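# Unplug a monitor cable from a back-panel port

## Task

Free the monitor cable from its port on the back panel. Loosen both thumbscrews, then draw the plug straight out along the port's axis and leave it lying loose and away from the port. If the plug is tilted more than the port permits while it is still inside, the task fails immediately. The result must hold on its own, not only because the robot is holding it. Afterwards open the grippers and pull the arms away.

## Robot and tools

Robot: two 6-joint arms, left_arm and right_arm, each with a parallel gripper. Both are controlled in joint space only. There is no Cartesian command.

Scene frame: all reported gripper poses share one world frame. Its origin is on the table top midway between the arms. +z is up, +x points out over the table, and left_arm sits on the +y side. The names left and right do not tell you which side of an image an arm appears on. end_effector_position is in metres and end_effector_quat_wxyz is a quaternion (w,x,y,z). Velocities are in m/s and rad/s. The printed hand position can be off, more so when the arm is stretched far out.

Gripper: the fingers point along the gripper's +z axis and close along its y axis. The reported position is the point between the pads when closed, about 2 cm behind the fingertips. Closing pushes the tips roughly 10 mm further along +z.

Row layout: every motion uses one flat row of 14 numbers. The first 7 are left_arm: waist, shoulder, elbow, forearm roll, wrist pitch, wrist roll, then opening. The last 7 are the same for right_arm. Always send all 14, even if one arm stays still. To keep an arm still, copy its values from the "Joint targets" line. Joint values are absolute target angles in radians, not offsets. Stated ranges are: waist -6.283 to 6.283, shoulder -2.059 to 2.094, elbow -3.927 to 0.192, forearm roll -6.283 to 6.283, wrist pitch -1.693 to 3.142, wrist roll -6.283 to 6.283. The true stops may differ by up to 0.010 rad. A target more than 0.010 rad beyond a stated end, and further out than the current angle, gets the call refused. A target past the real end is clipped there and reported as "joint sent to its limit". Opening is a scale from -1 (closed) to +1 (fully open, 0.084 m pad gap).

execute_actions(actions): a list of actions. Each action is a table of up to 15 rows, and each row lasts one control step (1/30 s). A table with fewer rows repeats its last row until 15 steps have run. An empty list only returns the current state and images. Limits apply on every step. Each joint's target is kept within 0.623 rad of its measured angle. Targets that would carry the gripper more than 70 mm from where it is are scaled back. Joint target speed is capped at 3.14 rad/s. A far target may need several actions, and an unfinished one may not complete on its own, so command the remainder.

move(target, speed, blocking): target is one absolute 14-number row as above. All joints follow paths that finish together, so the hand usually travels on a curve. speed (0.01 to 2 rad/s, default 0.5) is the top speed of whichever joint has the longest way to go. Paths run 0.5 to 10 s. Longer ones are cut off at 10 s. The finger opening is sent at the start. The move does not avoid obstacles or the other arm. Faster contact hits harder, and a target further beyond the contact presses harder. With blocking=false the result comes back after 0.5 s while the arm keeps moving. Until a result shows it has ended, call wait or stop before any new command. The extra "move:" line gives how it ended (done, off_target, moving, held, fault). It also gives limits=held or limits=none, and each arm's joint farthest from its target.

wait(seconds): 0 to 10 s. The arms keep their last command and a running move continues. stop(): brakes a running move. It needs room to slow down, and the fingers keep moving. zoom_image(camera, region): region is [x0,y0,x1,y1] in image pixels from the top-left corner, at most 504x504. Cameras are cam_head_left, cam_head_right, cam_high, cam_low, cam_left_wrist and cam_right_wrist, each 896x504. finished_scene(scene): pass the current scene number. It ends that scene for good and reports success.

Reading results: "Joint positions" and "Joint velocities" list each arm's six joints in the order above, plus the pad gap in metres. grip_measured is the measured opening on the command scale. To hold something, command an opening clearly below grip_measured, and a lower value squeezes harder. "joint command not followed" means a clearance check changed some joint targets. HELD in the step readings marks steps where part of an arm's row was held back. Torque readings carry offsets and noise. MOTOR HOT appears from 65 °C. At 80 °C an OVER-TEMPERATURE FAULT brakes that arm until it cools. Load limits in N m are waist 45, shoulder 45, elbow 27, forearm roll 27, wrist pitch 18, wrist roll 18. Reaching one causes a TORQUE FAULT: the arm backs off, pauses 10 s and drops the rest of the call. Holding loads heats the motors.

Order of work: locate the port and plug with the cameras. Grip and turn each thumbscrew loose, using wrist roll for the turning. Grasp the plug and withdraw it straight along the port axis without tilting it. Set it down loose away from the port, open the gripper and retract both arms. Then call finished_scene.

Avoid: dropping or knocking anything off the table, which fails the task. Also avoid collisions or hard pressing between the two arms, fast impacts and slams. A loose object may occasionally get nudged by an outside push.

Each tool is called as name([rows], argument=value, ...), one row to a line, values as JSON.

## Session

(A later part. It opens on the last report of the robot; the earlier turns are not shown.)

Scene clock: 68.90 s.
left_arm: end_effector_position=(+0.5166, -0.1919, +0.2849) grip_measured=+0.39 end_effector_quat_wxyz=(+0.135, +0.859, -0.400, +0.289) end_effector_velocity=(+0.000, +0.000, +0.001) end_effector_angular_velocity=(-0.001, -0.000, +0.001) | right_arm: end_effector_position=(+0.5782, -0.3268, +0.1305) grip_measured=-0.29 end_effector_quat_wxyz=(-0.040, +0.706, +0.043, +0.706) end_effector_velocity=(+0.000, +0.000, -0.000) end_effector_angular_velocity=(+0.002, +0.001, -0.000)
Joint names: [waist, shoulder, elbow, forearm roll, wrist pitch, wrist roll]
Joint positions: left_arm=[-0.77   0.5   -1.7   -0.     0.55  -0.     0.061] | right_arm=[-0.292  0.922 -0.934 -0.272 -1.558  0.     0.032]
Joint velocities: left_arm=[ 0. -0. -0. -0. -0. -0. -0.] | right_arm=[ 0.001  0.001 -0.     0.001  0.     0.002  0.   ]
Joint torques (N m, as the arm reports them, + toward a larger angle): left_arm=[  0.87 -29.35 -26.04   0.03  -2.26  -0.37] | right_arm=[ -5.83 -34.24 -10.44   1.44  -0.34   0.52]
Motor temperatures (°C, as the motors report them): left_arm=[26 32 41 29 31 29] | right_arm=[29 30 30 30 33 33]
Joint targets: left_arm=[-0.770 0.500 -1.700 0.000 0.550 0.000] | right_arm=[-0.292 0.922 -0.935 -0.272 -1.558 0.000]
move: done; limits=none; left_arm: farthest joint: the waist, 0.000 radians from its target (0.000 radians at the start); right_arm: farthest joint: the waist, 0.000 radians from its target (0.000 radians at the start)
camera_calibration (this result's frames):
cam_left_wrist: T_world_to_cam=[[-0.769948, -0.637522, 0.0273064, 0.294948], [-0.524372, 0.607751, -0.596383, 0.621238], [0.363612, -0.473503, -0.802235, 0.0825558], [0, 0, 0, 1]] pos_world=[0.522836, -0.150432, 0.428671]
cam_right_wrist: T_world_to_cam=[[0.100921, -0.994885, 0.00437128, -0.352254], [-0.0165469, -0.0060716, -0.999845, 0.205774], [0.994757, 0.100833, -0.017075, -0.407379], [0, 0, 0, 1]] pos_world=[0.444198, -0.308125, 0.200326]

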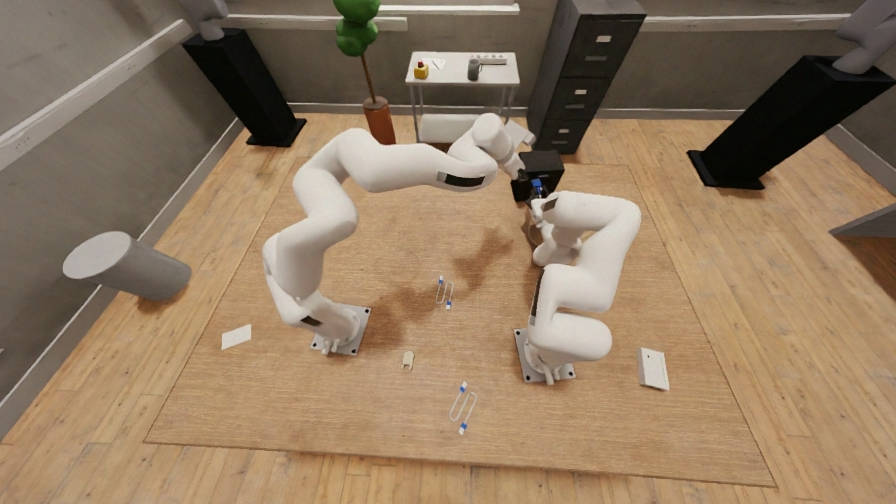

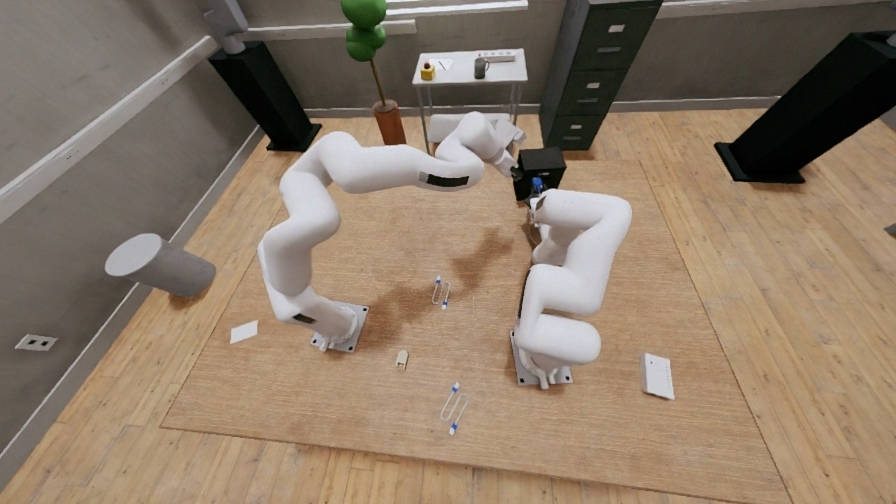

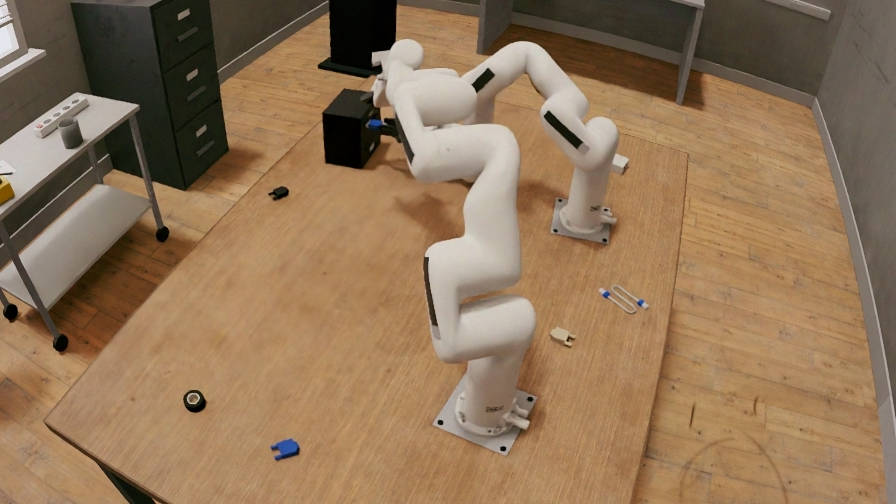

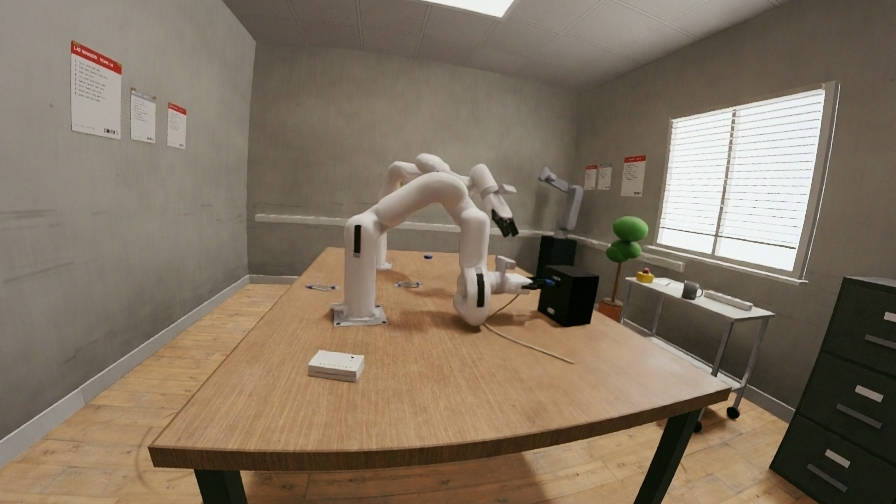

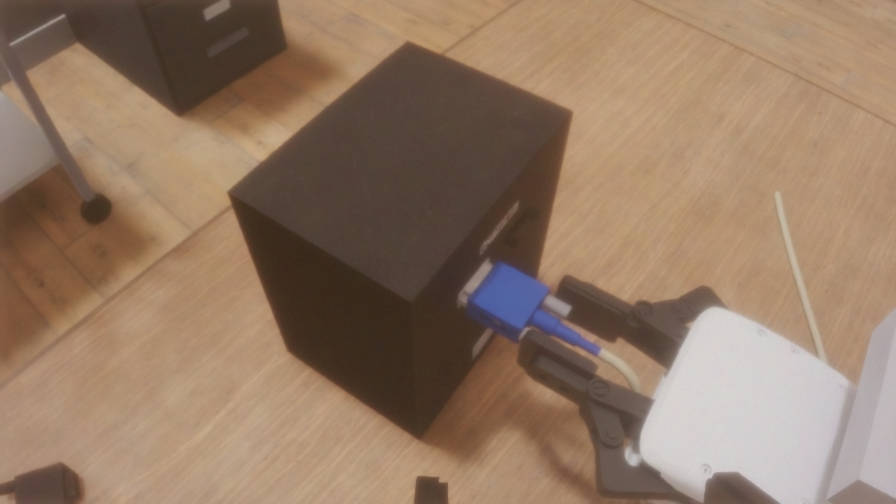

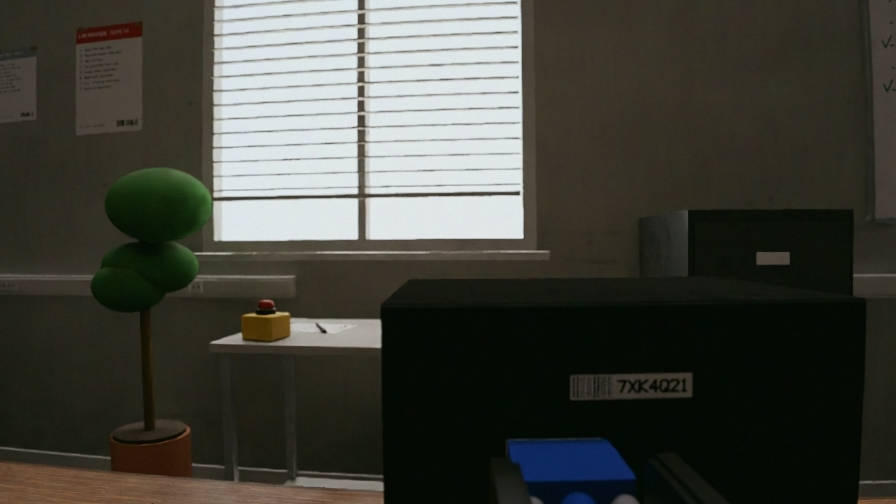

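execute_actions([
  [[-0.77,0.5,-1.7,0,0.55,0,0.4,-0.292,0.9196,-0.9243,-0.272,-1.566,0,0.3]],
  [[-0.77,0.5,-1.7,0,0.55,0,0.4,-0.292,0.9196,-0.9243,-0.272,-1.566,0.8,0.3]],
  [[-0.77,0.5,-1.7,0,0.55,0,0.4,-0.292,0.9196,-0.9243,-0.272,-1.566,1.57,0.3]],
  [[-0.77,0.5,-1.7,0,0.55,0,0.4,-0.355,0.9249,-0.9472,-0.335,-1.549,1.57,0]],
  [[-0.77,0.5,-1.7,0,0.55,0,0.4,-0.355,0.9249,-0.9472,-0.335,-1.549,1.57,-0.6]],
  [[-0.77,0.5,-1.7,0,0.55,0,0.4,-0.355,0.9249,-0.9472,-0.335,-1.549,1.57,-1]],
  [[-0.77,0.5,-1.7,0,0.55,0,0.4,-0.355,0.9249,-0.9472,-0.335,-1.549,1.57,-1]],
])

zoom_image(camera="cam_left_wrist", region=[420,220,720,430])

Scene clock: 92.67 s.
left_arm: end_effector_position=(+0.5166, -0.1919, +0.2849) grip_measured=+0.39 end_effector_quat_wxyz=(+0.135, +0.859, -0.400, +0.289) end_effector_velocity=(+0.000, +0.000, -0.000) end_effector_angular_velocity=(+0.000, +0.000, +0.000) | right_arm: end_effector_position=(+0.5779, -0.3488, +0.1301) grip_measured=-0.85 end_effector_quat_wxyz=(+0.526, -0.531, +0.468, -0.472) end_effector_velocity=(+0.000, +0.001, +0.000) end_effector_angular_velocity=(-0.001, -0.000, +0.001)
Joint names: [waist, shoulder, elbow, forearm roll, wrist pitch, wrist roll]
Joint positions: left_arm=[-0.77   0.5   -1.7   -0.     0.55   0.     0.061] | right_arm=[-0.355  0.925 -0.947 -0.335 -1.548  1.57   0.007]
Joint velocities: left_arm=[ 0.     0.001  0.     0.    -0.     0.    -0.   ] | right_arm=[ 0.001 -0.001  0.    -0.     0.001 -0.001  0.   ]
Joint torques (N m, as the arm reports them, + toward a larger angle): left_arm=[  0.66 -28.57 -26.29   0.52  -2.19  -0.49] | right_arm=[ -1.78 -40.68  -8.34  -0.82  -3.95   0.47]
Motor temperatures (°C, as the motors report them): left_arm=[26 32 41 29 31 29] | right_arm=[29 30 30 30 33 33]
Joint targets: left_arm=[-0.770 0.500 -1.700 0.000 0.550 0.000] | right_arm=[-0.355 0.925 -0.947 -0.335 -1.549 1.570]
Step readings (joint positions; steps 1 to 15: 1st action; 16 to 30: 2nd action; 31 to 45: 3rd action; 46 to 60: 4th action; 61 to 75: 5th action; 76 to 90: 6th action; 91 to 105: 7th action):
0: left_arm=[-0.770 0.500 -1.700 -0.000 0.550 0.000] | right_arm=[-0.292 0.922 -0.935 -0.272 -1.558 0.000]
1: left_arm=[-0.770 0.500 -1.700 -0.000 0.550 0.000] | right_arm=[-0.292 0.922 -0.934 -0.272 -1.558 -0.000]
2: left_arm=[-0.770 0.500 -1.700 0.000 0.550 -0.000] | right_arm=[-0.294 0.921 -0.934 -0.270 -1.559 -0.000]
4: left_arm=[-0.770 0.500 -1.700 0.000 0.550 -0.000] | right_arm=[-0.296 0.920 -0.931 -0.269 -1.561 0.000]
8: left_arm=[-0.770 0.500 -1.700 -0.000 0.550 0.000] | right_arm=[-0.294 0.919 -0.927 -0.270 -1.565 -0.000]
15: left_arm=[-0.770 0.500 -1.700 0.000 0.550 -0.000] | right_arm=[-0.293 0.919 -0.925 -0.272 -1.566 -0.000]
16: left_arm=[-0.770 0.500 -1.700 -0.000 0.550 -0.000] | right_arm=[-0.292 0.919 -0.925 -0.272 -1.566 0.001]
17: left_arm=[-0.770 0.500 -1.700 0.000 0.550 -0.000] | right_arm=[-0.292 0.919 -0.925 -0.272 -1.566 0.007]
19: left_arm=[-0.770 0.500 -1.700 -0.000 0.550 0.000] | right_arm=[-0.292 0.920 -0.924 -0.272 -1.566 0.058]
23: left_arm=[-0.770 0.500 -1.700 -0.000 0.550 0.000] | right_arm=[-0.292 0.920 -0.924 -0.272 -1.566 0.343]
30: left_arm=[-0.770 0.500 -1.700 -0.000 0.550 -0.000] | right_arm=[-0.292 0.920 -0.924 -0.272 -1.566 0.756]
31: left_arm=[-0.770 0.500 -1.700 -0.000 0.550 -0.000] | right_arm=[-0.292 0.920 -0.924 -0.272 -1.566 0.770]
32: left_arm=[-0.770 0.500 -1.700 0.000 0.550 -0.000] | right_arm=[-0.292 0.920 -0.924 -0.272 -1.566 0.787]
34: left_arm=[-0.770 0.500 -1.700 0.000 0.550 0.000] | right_arm=[-0.292 0.920 -0.924 -0.272 -1.566 0.848]
38: left_arm=[-0.770 0.500 -1.700 -0.000 0.550 -0.000] | right_arm=[-0.292 0.920 -0.924 -0.272 -1.566 1.140]
45: left_arm=[-0.770 0.500 -1.700 -0.000 0.550 0.000] | right_arm=[-0.292 0.920 -0.924 -0.272 -1.566 1.530]
46: left_arm=[-0.770 0.500 -1.700 -0.000 0.550 -0.000] | right_arm=[-0.292 0.920 -0.924 -0.273 -1.566 1.543]
47: left_arm=[-0.770 0.500 -1.700 0.000 0.550 0.000] | right_arm=[-0.297 0.920 -0.926 -0.279 -1.564 1.551]
49: left_arm=[-0.770 0.500 -1.700 -0.000 0.550 -0.000] | right_arm=[-0.325 0.923 -0.937 -0.307 -1.557 1.561]
53: left_arm=[-0.770 0.500 -1.700 0.000 0.550 0.000] | right_arm=[-0.351 0.924 -0.946 -0.329 -1.551 1.568]
60: left_arm=[-0.770 0.500 -1.700 0.000 0.550 -0.000] | right_arm=[-0.354 0.925 -0.947 -0.335 -1.549 1.570]
61: left_arm=[-0.770 0.500 -1.700 -0.000 0.550 -0.000] | right_arm=[-0.354 0.925 -0.947 -0.335 -1.549 1.570]
62: left_arm=[-0.770 0.500 -1.700 0.000 0.550 -0.000] | right_arm=[-0.354 0.925 -0.947 -0.335 -1.549 1.570]
64: left_arm=[-0.770 0.500 -1.700 0.000 0.550 0.000] | right_arm=[-0.355 0.925 -0.947 -0.335 -1.549 1.570]
68: left_arm=[-0.770 0.500 -1.700 -0.000 0.550 -0.000] | right_arm=[-0.355 0.925 -0.947 -0.335 -1.549 1.570]
75: left_arm=[-0.770 0.500 -1.700 0.000 0.550 0.000] | right_arm=[-0.355 0.925 -0.947 -0.335 -1.549 1.570]
76: left_arm=[-0.770 0.500 -1.700 0.000 0.550 0.000] | right_arm=[-0.355 0.925 -0.947 -0.335 -1.549 1.570]
77: left_arm=[-0.770 0.500 -1.700 -0.000 0.550 0.000] | right_arm=[-0.355 0.926 -0.947 -0.335 -1.547 1.570]
79: left_arm=[-0.770 0.500 -1.700 -0.000 0.550 0.000] | right_arm=[-0.355 0.926 -0.947 -0.335 -1.547 1.570]
83: left_arm=[-0.770 0.500 -1.700 0.000 0.550 -0.000] | right_arm=[-0.355 0.926 -0.947 -0.335 -1.547 1.570]
90: left_arm=[-0.770 0.500 -1.700 -0.000 0.550 -0.000] | right_arm=[-0.355 0.926 -0.947 -0.335 -1.548 1.570]
91: left_arm=[-0.770 0.500 -1.700 -0.000 0.550 -0.000] | right_arm=[-0.355 0.926 -0.947 -0.335 -1.548 1.570]
92: left_arm=[-0.770 0.500 -1.700 0.000 0.550 0.000] | right_arm=[-0.355 0.926 -0.947 -0.335 -1.548 1.570]
94: left_arm=[-0.770 0.500 -1.700 -0.000 0.550 -0.000] | right_arm=[-0.355 0.926 -0.947 -0.335 -1.548 1.570]
98: left_arm=[-0.770 0.500 -1.700 0.000 0.550 0.000] | right_arm=[-0.355 0.925 -0.947 -0.335 -1.548 1.570]
105: Joint positions above
camera_calibration (this result's frames):
cam_left_wrist: T_world_to_cam=[[-0.769948, -0.637522, 0.0273061, 0.294948], [-0.524372, 0.607751, -0.596383, 0.621237], [0.363612, -0.473503, -0.802235, 0.0825558], [0, 0, 0, 1]] pos_world=[0.522836, -0.150432, 0.428671]
cam_right_wrist: T_world_to_cam=[[-0.0174439, -0.0111468, -0.999786, 0.168071], [-0.13237, 0.991162, -0.00874113, 0.491084], [0.991047, 0.132189, -0.0187652, -0.391561], [0, 0, 0, 1]] pos_world=[0.455992, -0.433111, 0.164979]

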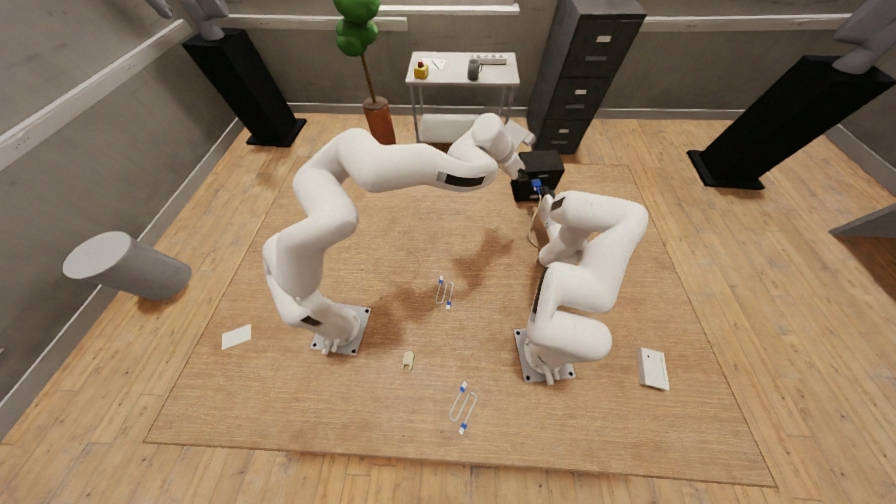

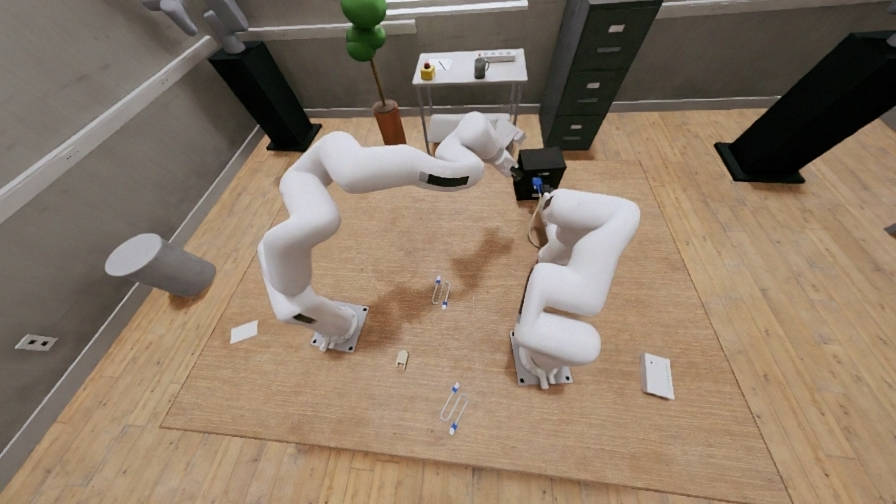

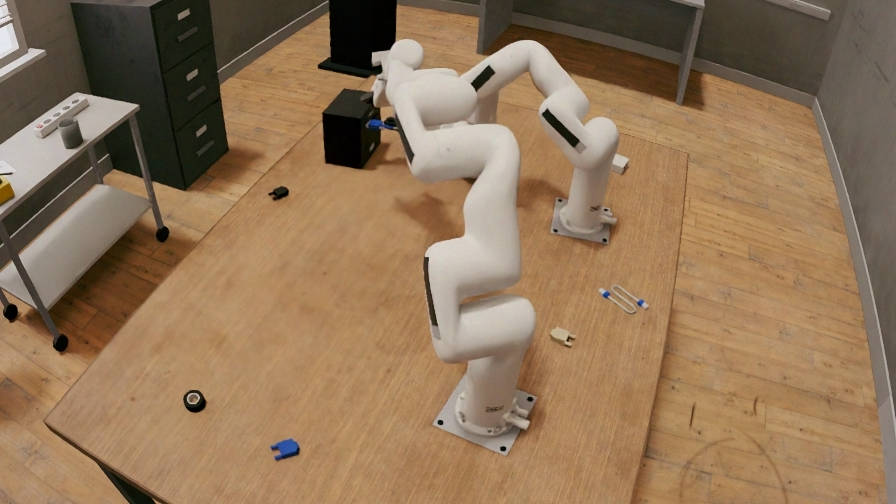

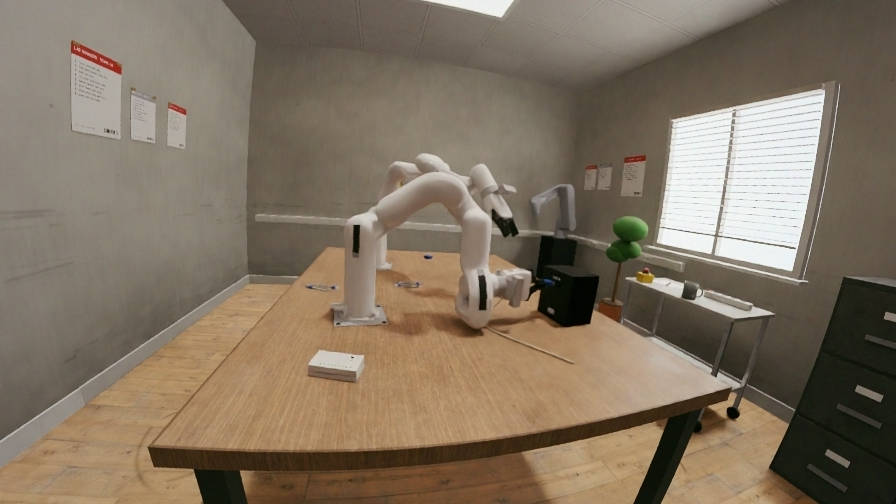

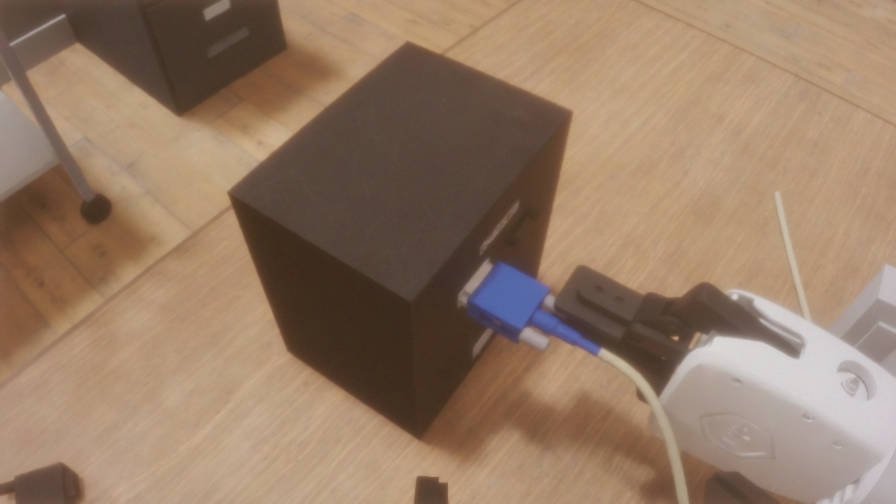

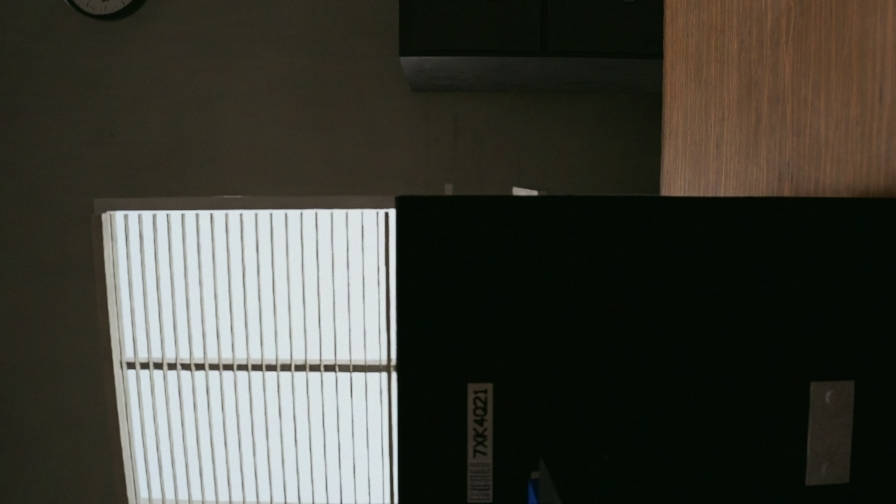

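Region (420, 220, 720, 430) of cam_left_wrist's 896x504 image, scaled by 1.680, with more detail than that image has; it fills the top 353 rows of this view, and the rest is white.

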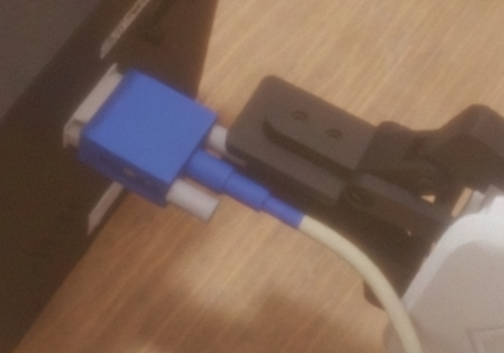

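execute_actions([
  [[-0.77,0.5,-1.7,0,0.55,0,0.4,-0.355,0.9294,-0.95,-0.335,-1.5507,1.57,-0.65]],
  [[-0.77,0.5,-1.7,0,0.55,0,0.4,-0.35,0.9489,-0.9623,-0.33,-1.5579,2.17,-0.65]],
  [[-0.77,0.5,-1.7,0,0.55,0,0.4,-0.35,0.9489,-0.9623,-0.33,-1.5579,2.17,-1]],
  [[-0.77,0.5,-1.7,0,0.55,0,0.4,-0.355,0.9294,-0.95,-0.335,-1.5507,1.57,-1]],
  [[-0.77,0.5,-1.7,0,0.55,0,0.4,-0.35,0.9099,-0.9377,-0.33,-1.5435,0.97,-1]],
  [[-0.77,0.5,-1.7,0,0.55,0,0.4,-0.35,0.9099,-0.9377,-0.33,-1.5435,0.97,-0.65]],
  [[-0.77,0.5,-1.7,0,0.55,0,0.4,-0.355,0.9294,-0.95,-0.335,-1.5507,1.57,-0.65]],
  [[-0.77,0.5,-1.7,0,0.55,0,0.4,-0.35,0.9489,-0.9623,-0.33,-1.5579,2.17,-0.65]],
  [[-0.77,0.5,-1.7,0,0.55,0,0.4,-0.35,0.9489,-0.9623,-0.33,-1.5579,2.17,-1]],
  [[-0.77,0.5,-1.7,0,0.55,0,0.4,-0.355,0.9294,-0.95,-0.335,-1.5507,1.57,-1]],
  [[-0.77,0.5,-1.7,0,0.55,0,0.4,-0.35,0.9099,-0.9377,-0.33,-1.5435,0.97,-1]],
  [[-0.77,0.5,-1.7,0,0.55,0,0.4,-0.35,0.9099,-0.9377,-0.33,-1.5435,0.97,-0.65]],
  [[-0.77,0.5,-1.7,0,0.55,0,0.4,-0.355,0.9294,-0.95,-0.335,-1.5507,1.57,-0.65]],
  [[-0.77,0.5,-1.7,0,0.55,0,0.4,-0.35,0.9489,-0.9623,-0.33,-1.5579,2.17,-0.65]],
  [[-0.77,0.5,-1.7,0,0.55,0,0.4,-0.35,0.9489,-0.9623,-0.33,-1.5579,2.17,-1]],
  [[-0.77,0.5,-1.7,0,0.55,0,0.4,-0.355,0.9294,-0.95,-0.335,-1.5507,1.57,-1]],
  [[-0.77,0.5,-1.7,0,0.55,0,0.4,-0.35,0.9099,-0.9377,-0.33,-1.5435,0.97,-1]],
  [[-0.77,0.5,-1.7,0,0.55,0,0.4,-0.35,0.9099,-0.9377,-0.33,-1.5435,0.97,-0.65]],
  [[-0.77,0.5,-1.7,0,0.55,0,0.4,-0.355,0.9294,-0.95,-0.335,-1.5507,1.57,-0.65]],
  [[-0.77,0.5,-1.7,0,0.55,0,0.4,-0.35,0.9489,-0.9623,-0.33,-1.5579,2.17,-0.65]],
  [[-0.77,0.5,-1.7,0,0.55,0,0.4,-0.35,0.9489,-0.9623,-0.33,-1.5579,2.17,-1]],
  [[-0.77,0.5,-1.7,0,0.55,0,0.4,-0.355,0.9294,-0.95,-0.335,-1.5507,1.57,-1]],
  [[-0.77,0.5,-1.7,0,0.55,0,0.4,-0.35,0.9099,-0.9377,-0.33,-1.5435,0.97,-1]],
  [[-0.77,0.5,-1.7,0,0.55,0,0.4,-0.35,0.9099,-0.9377,-0.33,-1.5435,0.97,-0.65]],
  [[-0.77,0.5,-1.7,0,0.55,0,0.4,-0.355,0.9294,-0.95,-0.335,-1.5507,1.57,-0.65]],
  [[-0.77,0.5,-1.7,0,0.55,0,0.4,-0.355,0.9294,-0.95,-0.335,-1.5507,1.57,0.3]],
  [[-0.77,0.5,-1.7,0,0.55,0,0.4,-0.292,0.9241,-0.9271,-0.272,-1.5677,1.57,0.3]],
  [[-0.77,0.5,-1.7,0,0.55,0,0.4,-0.292,0.9241,-0.9271,-0.272,-1.5677,0.8,0.3]],
  [[-0.77,0.5,-1.7,0,0.55,0,0.4,-0.292,0.9241,-0.9271,-0.272,-1.5677,0,0.3]],
  [[-0.77,0.5,-1.7,0,0.55,0,0.4,-0.292,0.9241,-0.9271,-0.272,-1.5677,-0.8,0.3]],
  [[-0.77,0.5,-1.7,0,0.55,0,0.4,-0.292,0.9241,-0.9271,-0.272,-1.5677,-1.57,0.3]],
  [[-0.77,0.5,-1.7,0,0.55,0,0.4,-0.2267,0.9199,-0.9089,-0.2067,-1.5817,-1.57,0]],
  [[-0.77,0.5,-1.7,0,0.55,0,0.4,-0.2267,0.9199,-0.9089,-0.2067,-1.5817,-1.57,-0.6]],
  [[-0.77,0.5,-1.7,0,0.55,0,0.4,-0.2267,0.9199,-0.9089,-0.2067,-1.5817,-1.57,-1]],
  [[-0.77,0.5,-1.7,0,0.55,0,0.4,-0.2267,0.9199,-0.9089,-0.2067,-1.5817,-1.57,-1]],
])

zoom_image(camera="cam_left_wrist", region=[420,220,720,430])

Scene clock: 150.30 s.
left_arm: end_effector_position=(+0.5166, -0.1919, +0.2849) grip_measured=+0.39 end_effector_quat_wxyz=(+0.135, +0.859, -0.400, +0.289) end_effector_velocity=(-0.001, -0.001, -0.001) end_effector_angular_velocity=(+0.000, +0.001, -0.001) | right_arm: end_effector_position=(+0.5728, -0.3048, +0.1294) grip_measured=-0.85 end_effector_quat_wxyz=(+0.469, +0.471, +0.528, +0.529) end_effector_velocity=(+0.000, -0.000, -0.000) end_effector_angular_velocity=(-0.001, +0.001, -0.000)
Joint names: [waist, shoulder, elbow, forearm roll, wrist pitch, wrist roll]
Joint positions: left_arm=[-0.77   0.5   -1.7    0.     0.55   0.     0.061] | right_arm=[-0.227  0.92  -0.909 -0.207 -1.581 -1.57   0.007]
Joint velocities: left_arm=[-0.001  0.     0.    -0.     0.    -0.001 -0.   ] | right_arm=[-0.    -0.001  0.    -0.     0.002 -0.001 -0.   ]
Joint torques (N m, as the arm reports them, + toward a larger angle): left_arm=[  0.57 -28.8  -26.32   0.39  -2.27  -0.18] | right_arm=[ -2.68 -34.61  -6.89  -0.36  -2.05   0.4 ]
Motor temperatures (°C, as the motors report them): left_arm=[26 32 41 29 31 29] | right_arm=[29 31 30 30 35 33]
Joint targets: left_arm=[-0.770 0.500 -1.700 0.000 0.550 0.000] | right_arm=[-0.227 0.920 -0.909 -0.207 -1.582 -1.570]
Step readings (joint positions; steps 1 to 15: 1st action; 16 to 30: 2nd action; 31 to 45: 3rd action; 46 to 60: 4th action; 61 to 75: 5th action; 76 to 90: 6th action; 91 to 105: 7th action; 106 to 120: 8th action; 121 to 135: 9th action; 136 to 150: 10th action; 151 to 165: 11th action; 166 to 180: 12th action; 181 to 195: 13th action):
0: left_arm=[-0.770 0.500 -1.700 0.000 0.550 -0.000] | right_arm=[-0.355 0.925 -0.947 -0.335 -1.548 1.570]
1: left_arm=[-0.770 0.500 -1.700 0.000 0.550 0.000] | right_arm=[-0.355 0.925 -0.947 -0.335 -1.549 1.570]
2: left_arm=[-0.770 0.500 -1.700 0.000 0.550 -0.000] | right_arm=[-0.355 0.925 -0.949 -0.335 -1.553 1.570]
4: left_arm=[-0.770 0.500 -1.700 -0.000 0.550 0.000] | right_arm=[-0.355 0.925 -0.950 -0.336 -1.555 1.570]
8: left_arm=[-0.770 0.500 -1.700 -0.000 0.550 0.000] | right_arm=[-0.355 0.927 -0.951 -0.335 -1.555 1.570]
15: left_arm=[-0.770 0.500 -1.700 -0.000 0.550 0.000] | right_arm=[-0.355 0.929 -0.951 -0.335 -1.552 1.570]
16: left_arm=[-0.770 0.500 -1.700 0.000 0.550 -0.000] | right_arm=[-0.355 0.929 -0.950 -0.335 -1.551 1.571]
17: left_arm=[-0.770 0.500 -1.700 0.000 0.550 -0.000] | right_arm=[-0.355 0.929 -0.950 -0.335 -1.551 1.577]
19: left_arm=[-0.770 0.500 -1.700 0.000 0.550 -0.000] | right_arm=[-0.355 0.931 -0.951 -0.335 -1.552 1.628]
23: left_arm=[-0.770 0.500 -1.700 -0.000 0.550 0.000] | right_arm=[-0.352 0.940 -0.957 -0.332 -1.555 1.902]
30: left_arm=[-0.770 0.500 -1.700 0.000 0.550 0.000] | right_arm=[-0.350 0.949 -0.962 -0.330 -1.558 2.150]
31: left_arm=[-0.770 0.500 -1.700 -0.000 0.550 -0.000] | right_arm=[-0.350 0.949 -0.962 -0.330 -1.557 2.156]
32: left_arm=[-0.770 0.500 -1.700 -0.000 0.550 0.000] | right_arm=[-0.350 0.949 -0.962 -0.330 -1.557 2.160]
34: left_arm=[-0.770 0.500 -1.700 0.000 0.550 0.000] | right_arm=[-0.350 0.949 -0.962 -0.330 -1.557 2.165]
38: left_arm=[-0.770 0.500 -1.700 -0.000 0.550 -0.000] | right_arm=[-0.350 0.949 -0.962 -0.330 -1.557 2.169]
45: left_arm=[-0.770 0.500 -1.700 0.000 0.550 -0.000] | right_arm=[-0.350 0.949 -0.962 -0.330 -1.558 2.170]
46: left_arm=[-0.770 0.500 -1.700 0.000 0.550 -0.000] | right_arm=[-0.350 0.949 -0.962 -0.330 -1.558 2.169]
47: left_arm=[-0.770 0.500 -1.700 -0.000 0.550 0.000] | right_arm=[-0.350 0.949 -0.962 -0.330 -1.558 2.163]
49: left_arm=[-0.770 0.500 -1.700 -0.000 0.550 -0.000] | right_arm=[-0.351 0.947 -0.961 -0.330 -1.557 2.112]
53: left_arm=[-0.770 0.500 -1.700 0.000 0.550 0.000] | right_arm=[-0.353 0.938 -0.956 -0.332 -1.553 1.838]
60: left_arm=[-0.770 0.500 -1.700 -0.000 0.550 0.000] | right_arm=[-0.355 0.930 -0.951 -0.335 -1.551 1.590]
61: left_arm=[-0.770 0.500 -1.700 -0.000 0.550 0.000] | right_arm=[-0.355 0.930 -0.951 -0.335 -1.551 1.583]
62: left_arm=[-0.770 0.500 -1.700 -0.000 0.550 -0.000] | right_arm=[-0.355 0.929 -0.951 -0.335 -1.550 1.572]
64: left_arm=[-0.770 0.500 -1.700 -0.000 0.550 -0.000] | right_arm=[-0.355 0.928 -0.950 -0.334 -1.550 1.517]
68: left_arm=[-0.770 0.500 -1.700 -0.000 0.550 0.000] | right_arm=[-0.353 0.918 -0.943 -0.332 -1.547 1.240]
75: left_arm=[-0.770 0.500 -1.700 0.000 0.550 -0.000] | right_arm=[-0.350 0.910 -0.938 -0.330 -1.545 0.990]
76: left_arm=[-0.770 0.500 -1.700 -0.000 0.550 -0.000] | right_arm=[-0.350 0.910 -0.938 -0.330 -1.545 0.984]
77: left_arm=[-0.770 0.500 -1.700 -0.000 0.550 0.000] | right_arm=[-0.350 0.910 -0.938 -0.331 -1.545 0.980]
79: left_arm=[-0.770 0.500 -1.700 0.000 0.550 -0.000] | right_arm=[-0.349 0.910 -0.937 -0.331 -1.545 0.975]
83: left_arm=[-0.770 0.500 -1.700 -0.000 0.550 -0.000] | right_arm=[-0.349 0.910 -0.938 -0.331 -1.544 0.971]
90: left_arm=[-0.770 0.500 -1.700 -0.000 0.550 0.000] | right_arm=[-0.350 0.910 -0.938 -0.330 -1.544 0.970]
91: left_arm=[-0.770 0.500 -1.700 -0.000 0.550 0.000] | right_arm=[-0.350 0.910 -0.938 -0.330 -1.544 0.971]
92: left_arm=[-0.770 0.500 -1.700 -0.000 0.550 0.000] | right_arm=[-0.350 0.910 -0.938 -0.330 -1.544 0.977]
94: left_arm=[-0.770 0.500 -1.700 -0.000 0.550 -0.000] | right_arm=[-0.350 0.912 -0.939 -0.331 -1.544 1.028]
98: left_arm=[-0.770 0.500 -1.700 0.000 0.550 0.000] | right_arm=[-0.353 0.921 -0.944 -0.333 -1.547 1.302]
105: left_arm=[-0.770 0.500 -1.700 0.000 0.550 -0.000] | right_arm=[-0.355 0.929 -0.950 -0.335 -1.550 1.550]
106: left_arm=[-0.770 0.500 -1.700 0.000 0.550 0.000] | right_arm=[-0.355 0.929 -0.950 -0.335 -1.550 1.557]
107: left_arm=[-0.770 0.500 -1.700 -0.000 0.550 -0.000] | right_arm=[-0.355 0.929 -0.950 -0.335 -1.551 1.568]
109: left_arm=[-0.770 0.500 -1.700 0.000 0.550 -0.000] | right_arm=[-0.355 0.931 -0.951 -0.334 -1.551 1.623]
113: left_arm=[-0.770 0.500 -1.700 -0.000 0.550 -0.000] | right_arm=[-0.352 0.940 -0.957 -0.332 -1.555 1.900]
120: left_arm=[-0.770 0.500 -1.700 -0.000 0.550 -0.000] | right_arm=[-0.350 0.949 -0.962 -0.330 -1.558 2.150]
121: left_arm=[-0.770 0.500 -1.700 -0.000 0.550 0.000] | right_arm=[-0.350 0.949 -0.962 -0.330 -1.558 2.156]
122: left_arm=[-0.770 0.500 -1.700 0.000 0.550 -0.000] | right_arm=[-0.350 0.949 -0.962 -0.330 -1.557 2.160]
124: left_arm=[-0.770 0.500 -1.700 0.000 0.550 0.000] | right_arm=[-0.350 0.949 -0.962 -0.330 -1.557 2.165]
128: left_arm=[-0.770 0.500 -1.700 -0.000 0.550 0.000] | right_arm=[-0.350 0.949 -0.962 -0.330 -1.558 2.169]
135: left_arm=[-0.770 0.500 -1.700 0.000 0.550 0.000] | right_arm=[-0.350 0.949 -0.962 -0.330 -1.558 2.170]
136: left_arm=[-0.770 0.500 -1.700 -0.000 0.550 -0.000] | right_arm=[-0.350 0.949 -0.962 -0.330 -1.558 2.169]
137: left_arm=[-0.770 0.500 -1.700 -0.000 0.550 0.000] | right_arm=[-0.350 0.949 -0.962 -0.330 -1.558 2.163]
139: left_arm=[-0.770 0.500 -1.700 -0.000 0.550 0.000] | right_arm=[-0.351 0.947 -0.961 -0.330 -1.557 2.112]
143: left_arm=[-0.770 0.500 -1.700 0.000 0.550 0.000] | right_arm=[-0.353 0.938 -0.956 -0.332 -1.554 1.838]
150: left_arm=[-0.770 0.500 -1.700 -0.000 0.550 -0.000] | right_arm=[-0.355 0.930 -0.951 -0.335 -1.551 1.590]
151: left_arm=[-0.770 0.500 -1.700 0.000 0.550 0.000] | right_arm=[-0.355 0.930 -0.951 -0.335 -1.550 1.583]
152: left_arm=[-0.770 0.500 -1.700 -0.000 0.550 0.000] | right_arm=[-0.355 0.929 -0.951 -0.335 -1.550 1.572]
154: left_arm=[-0.770 0.500 -1.700 -0.000 0.550 -0.000] | right_arm=[-0.354 0.928 -0.950 -0.334 -1.550 1.517]
158: left_arm=[-0.770 0.500 -1.700 0.000 0.550 0.000] | right_arm=[-0.353 0.918 -0.943 -0.332 -1.547 1.240]
165: left_arm=[-0.770 0.500 -1.700 -0.000 0.550 -0.000] | right_arm=[-0.350 0.910 -0.938 -0.330 -1.545 0.990]
166: left_arm=[-0.770 0.500 -1.700 -0.000 0.550 0.000] | right_arm=[-0.350 0.910 -0.938 -0.330 -1.545 0.984]
167: left_arm=[-0.770 0.500 -1.700 -0.000 0.550 0.000] | right_arm=[-0.350 0.910 -0.938 -0.330 -1.545 0.980]
169: left_arm=[-0.770 0.500 -1.700 0.000 0.550 0.000] | right_arm=[-0.349 0.910 -0.937 -0.331 -1.544 0.975]
173: left_arm=[-0.770 0.500 -1.700 -0.000 0.550 0.000] | right_arm=[-0.349 0.910 -0.937 -0.331 -1.544 0.971]
180: left_arm=[-0.770 0.500 -1.700 0.000 0.550 -0.000] | right_arm=[-0.350 0.910 -0.938 -0.330 -1.544 0.970]
181: left_arm=[-0.770 0.500 -1.700 -0.000 0.550 -0.000] | right_arm=[-0.350 0.910 -0.938 -0.330 -1.544 0.971]
182: left_arm=[-0.770 0.500 -1.700 0.000 0.550 -0.000] | right_arm=[-0.350 0.910 -0.938 -0.330 -1.544 0.977]
184: left_arm=[-0.770 0.500 -1.700 -0.000 0.550 0.000] | right_arm=[-0.350 0.912 -0.939 -0.331 -1.544 1.028]
Lines left out of this list: 112.
camera_calibration (this result's frames):
cam_left_wrist: T_world_to_cam=[[-0.769948, -0.637522, 0.027306, 0.294948], [-0.524372, 0.607751, -0.596383, 0.621238], [0.363612, -0.473503, -0.802235, 0.0825557], [0, 0, 0, 1]] pos_world=[0.522836, -0.150432, 0.428671]
cam_right_wrist: T_world_to_cam=[[-0.0158065, -0.00383057, 0.999868, -0.0896657], [0.100068, -0.994978, -0.0022299, -0.292612], [0.994855, 0.10002, 0.0161105, -0.408799], [0, 0, 0, 1]] pos_world=[0.43456, -0.250598, 0.0955873]

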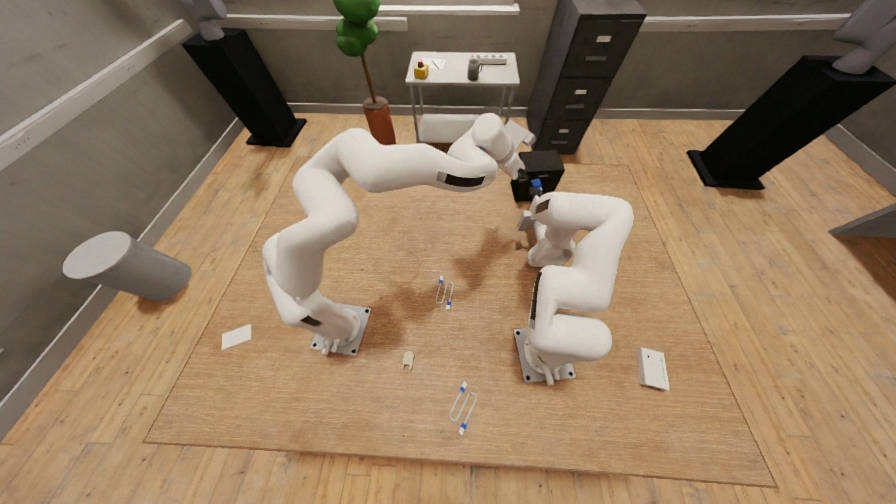

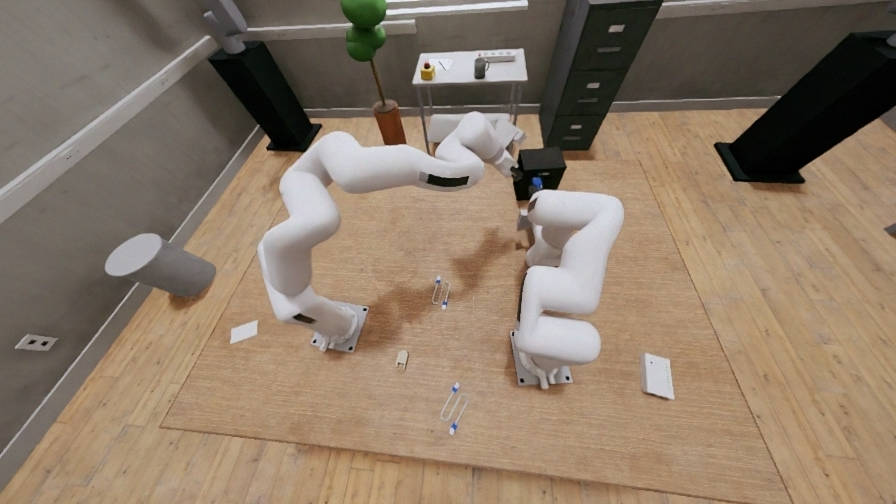

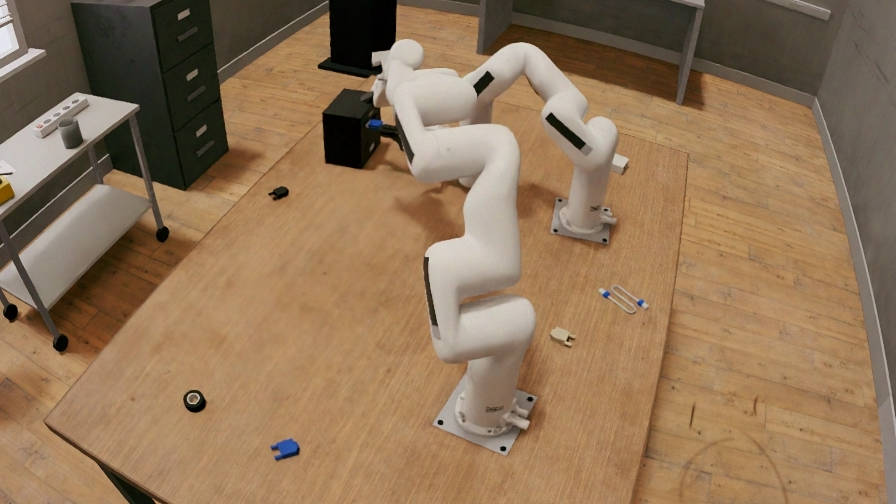

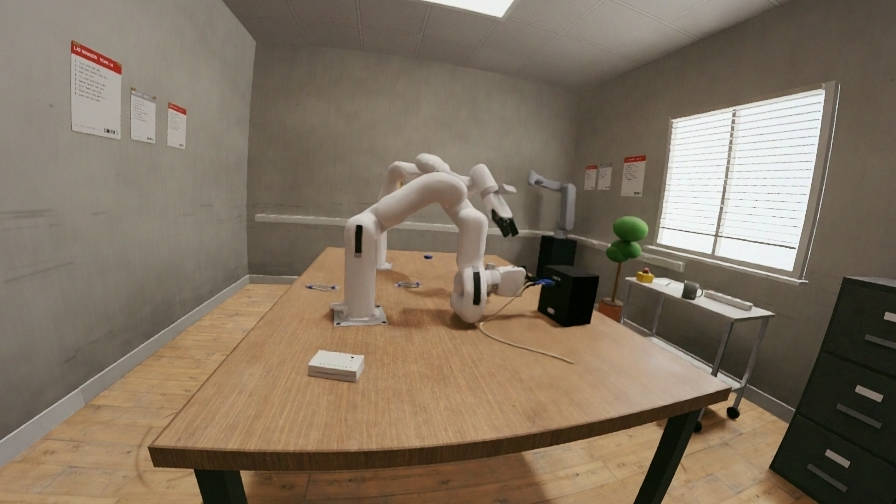

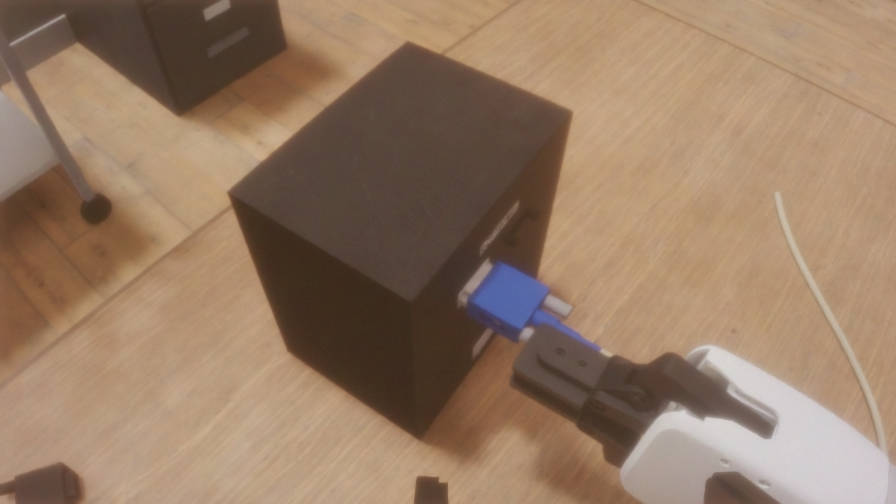

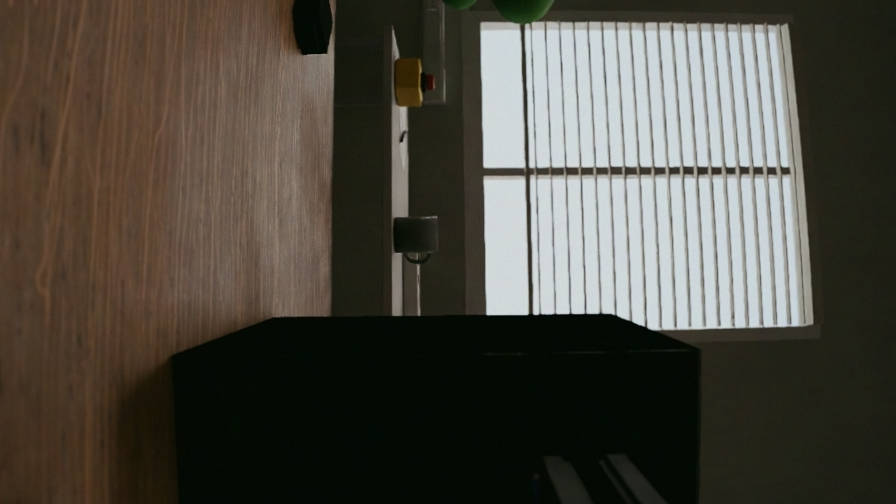

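Region (420, 220, 720, 430) of cam_left_wrist's 896x504 image, scaled by 1.680, with more detail than that image has; it fills the top 353 rows of this view, and the rest is white.

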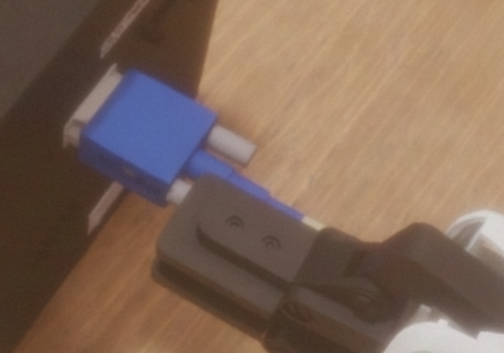

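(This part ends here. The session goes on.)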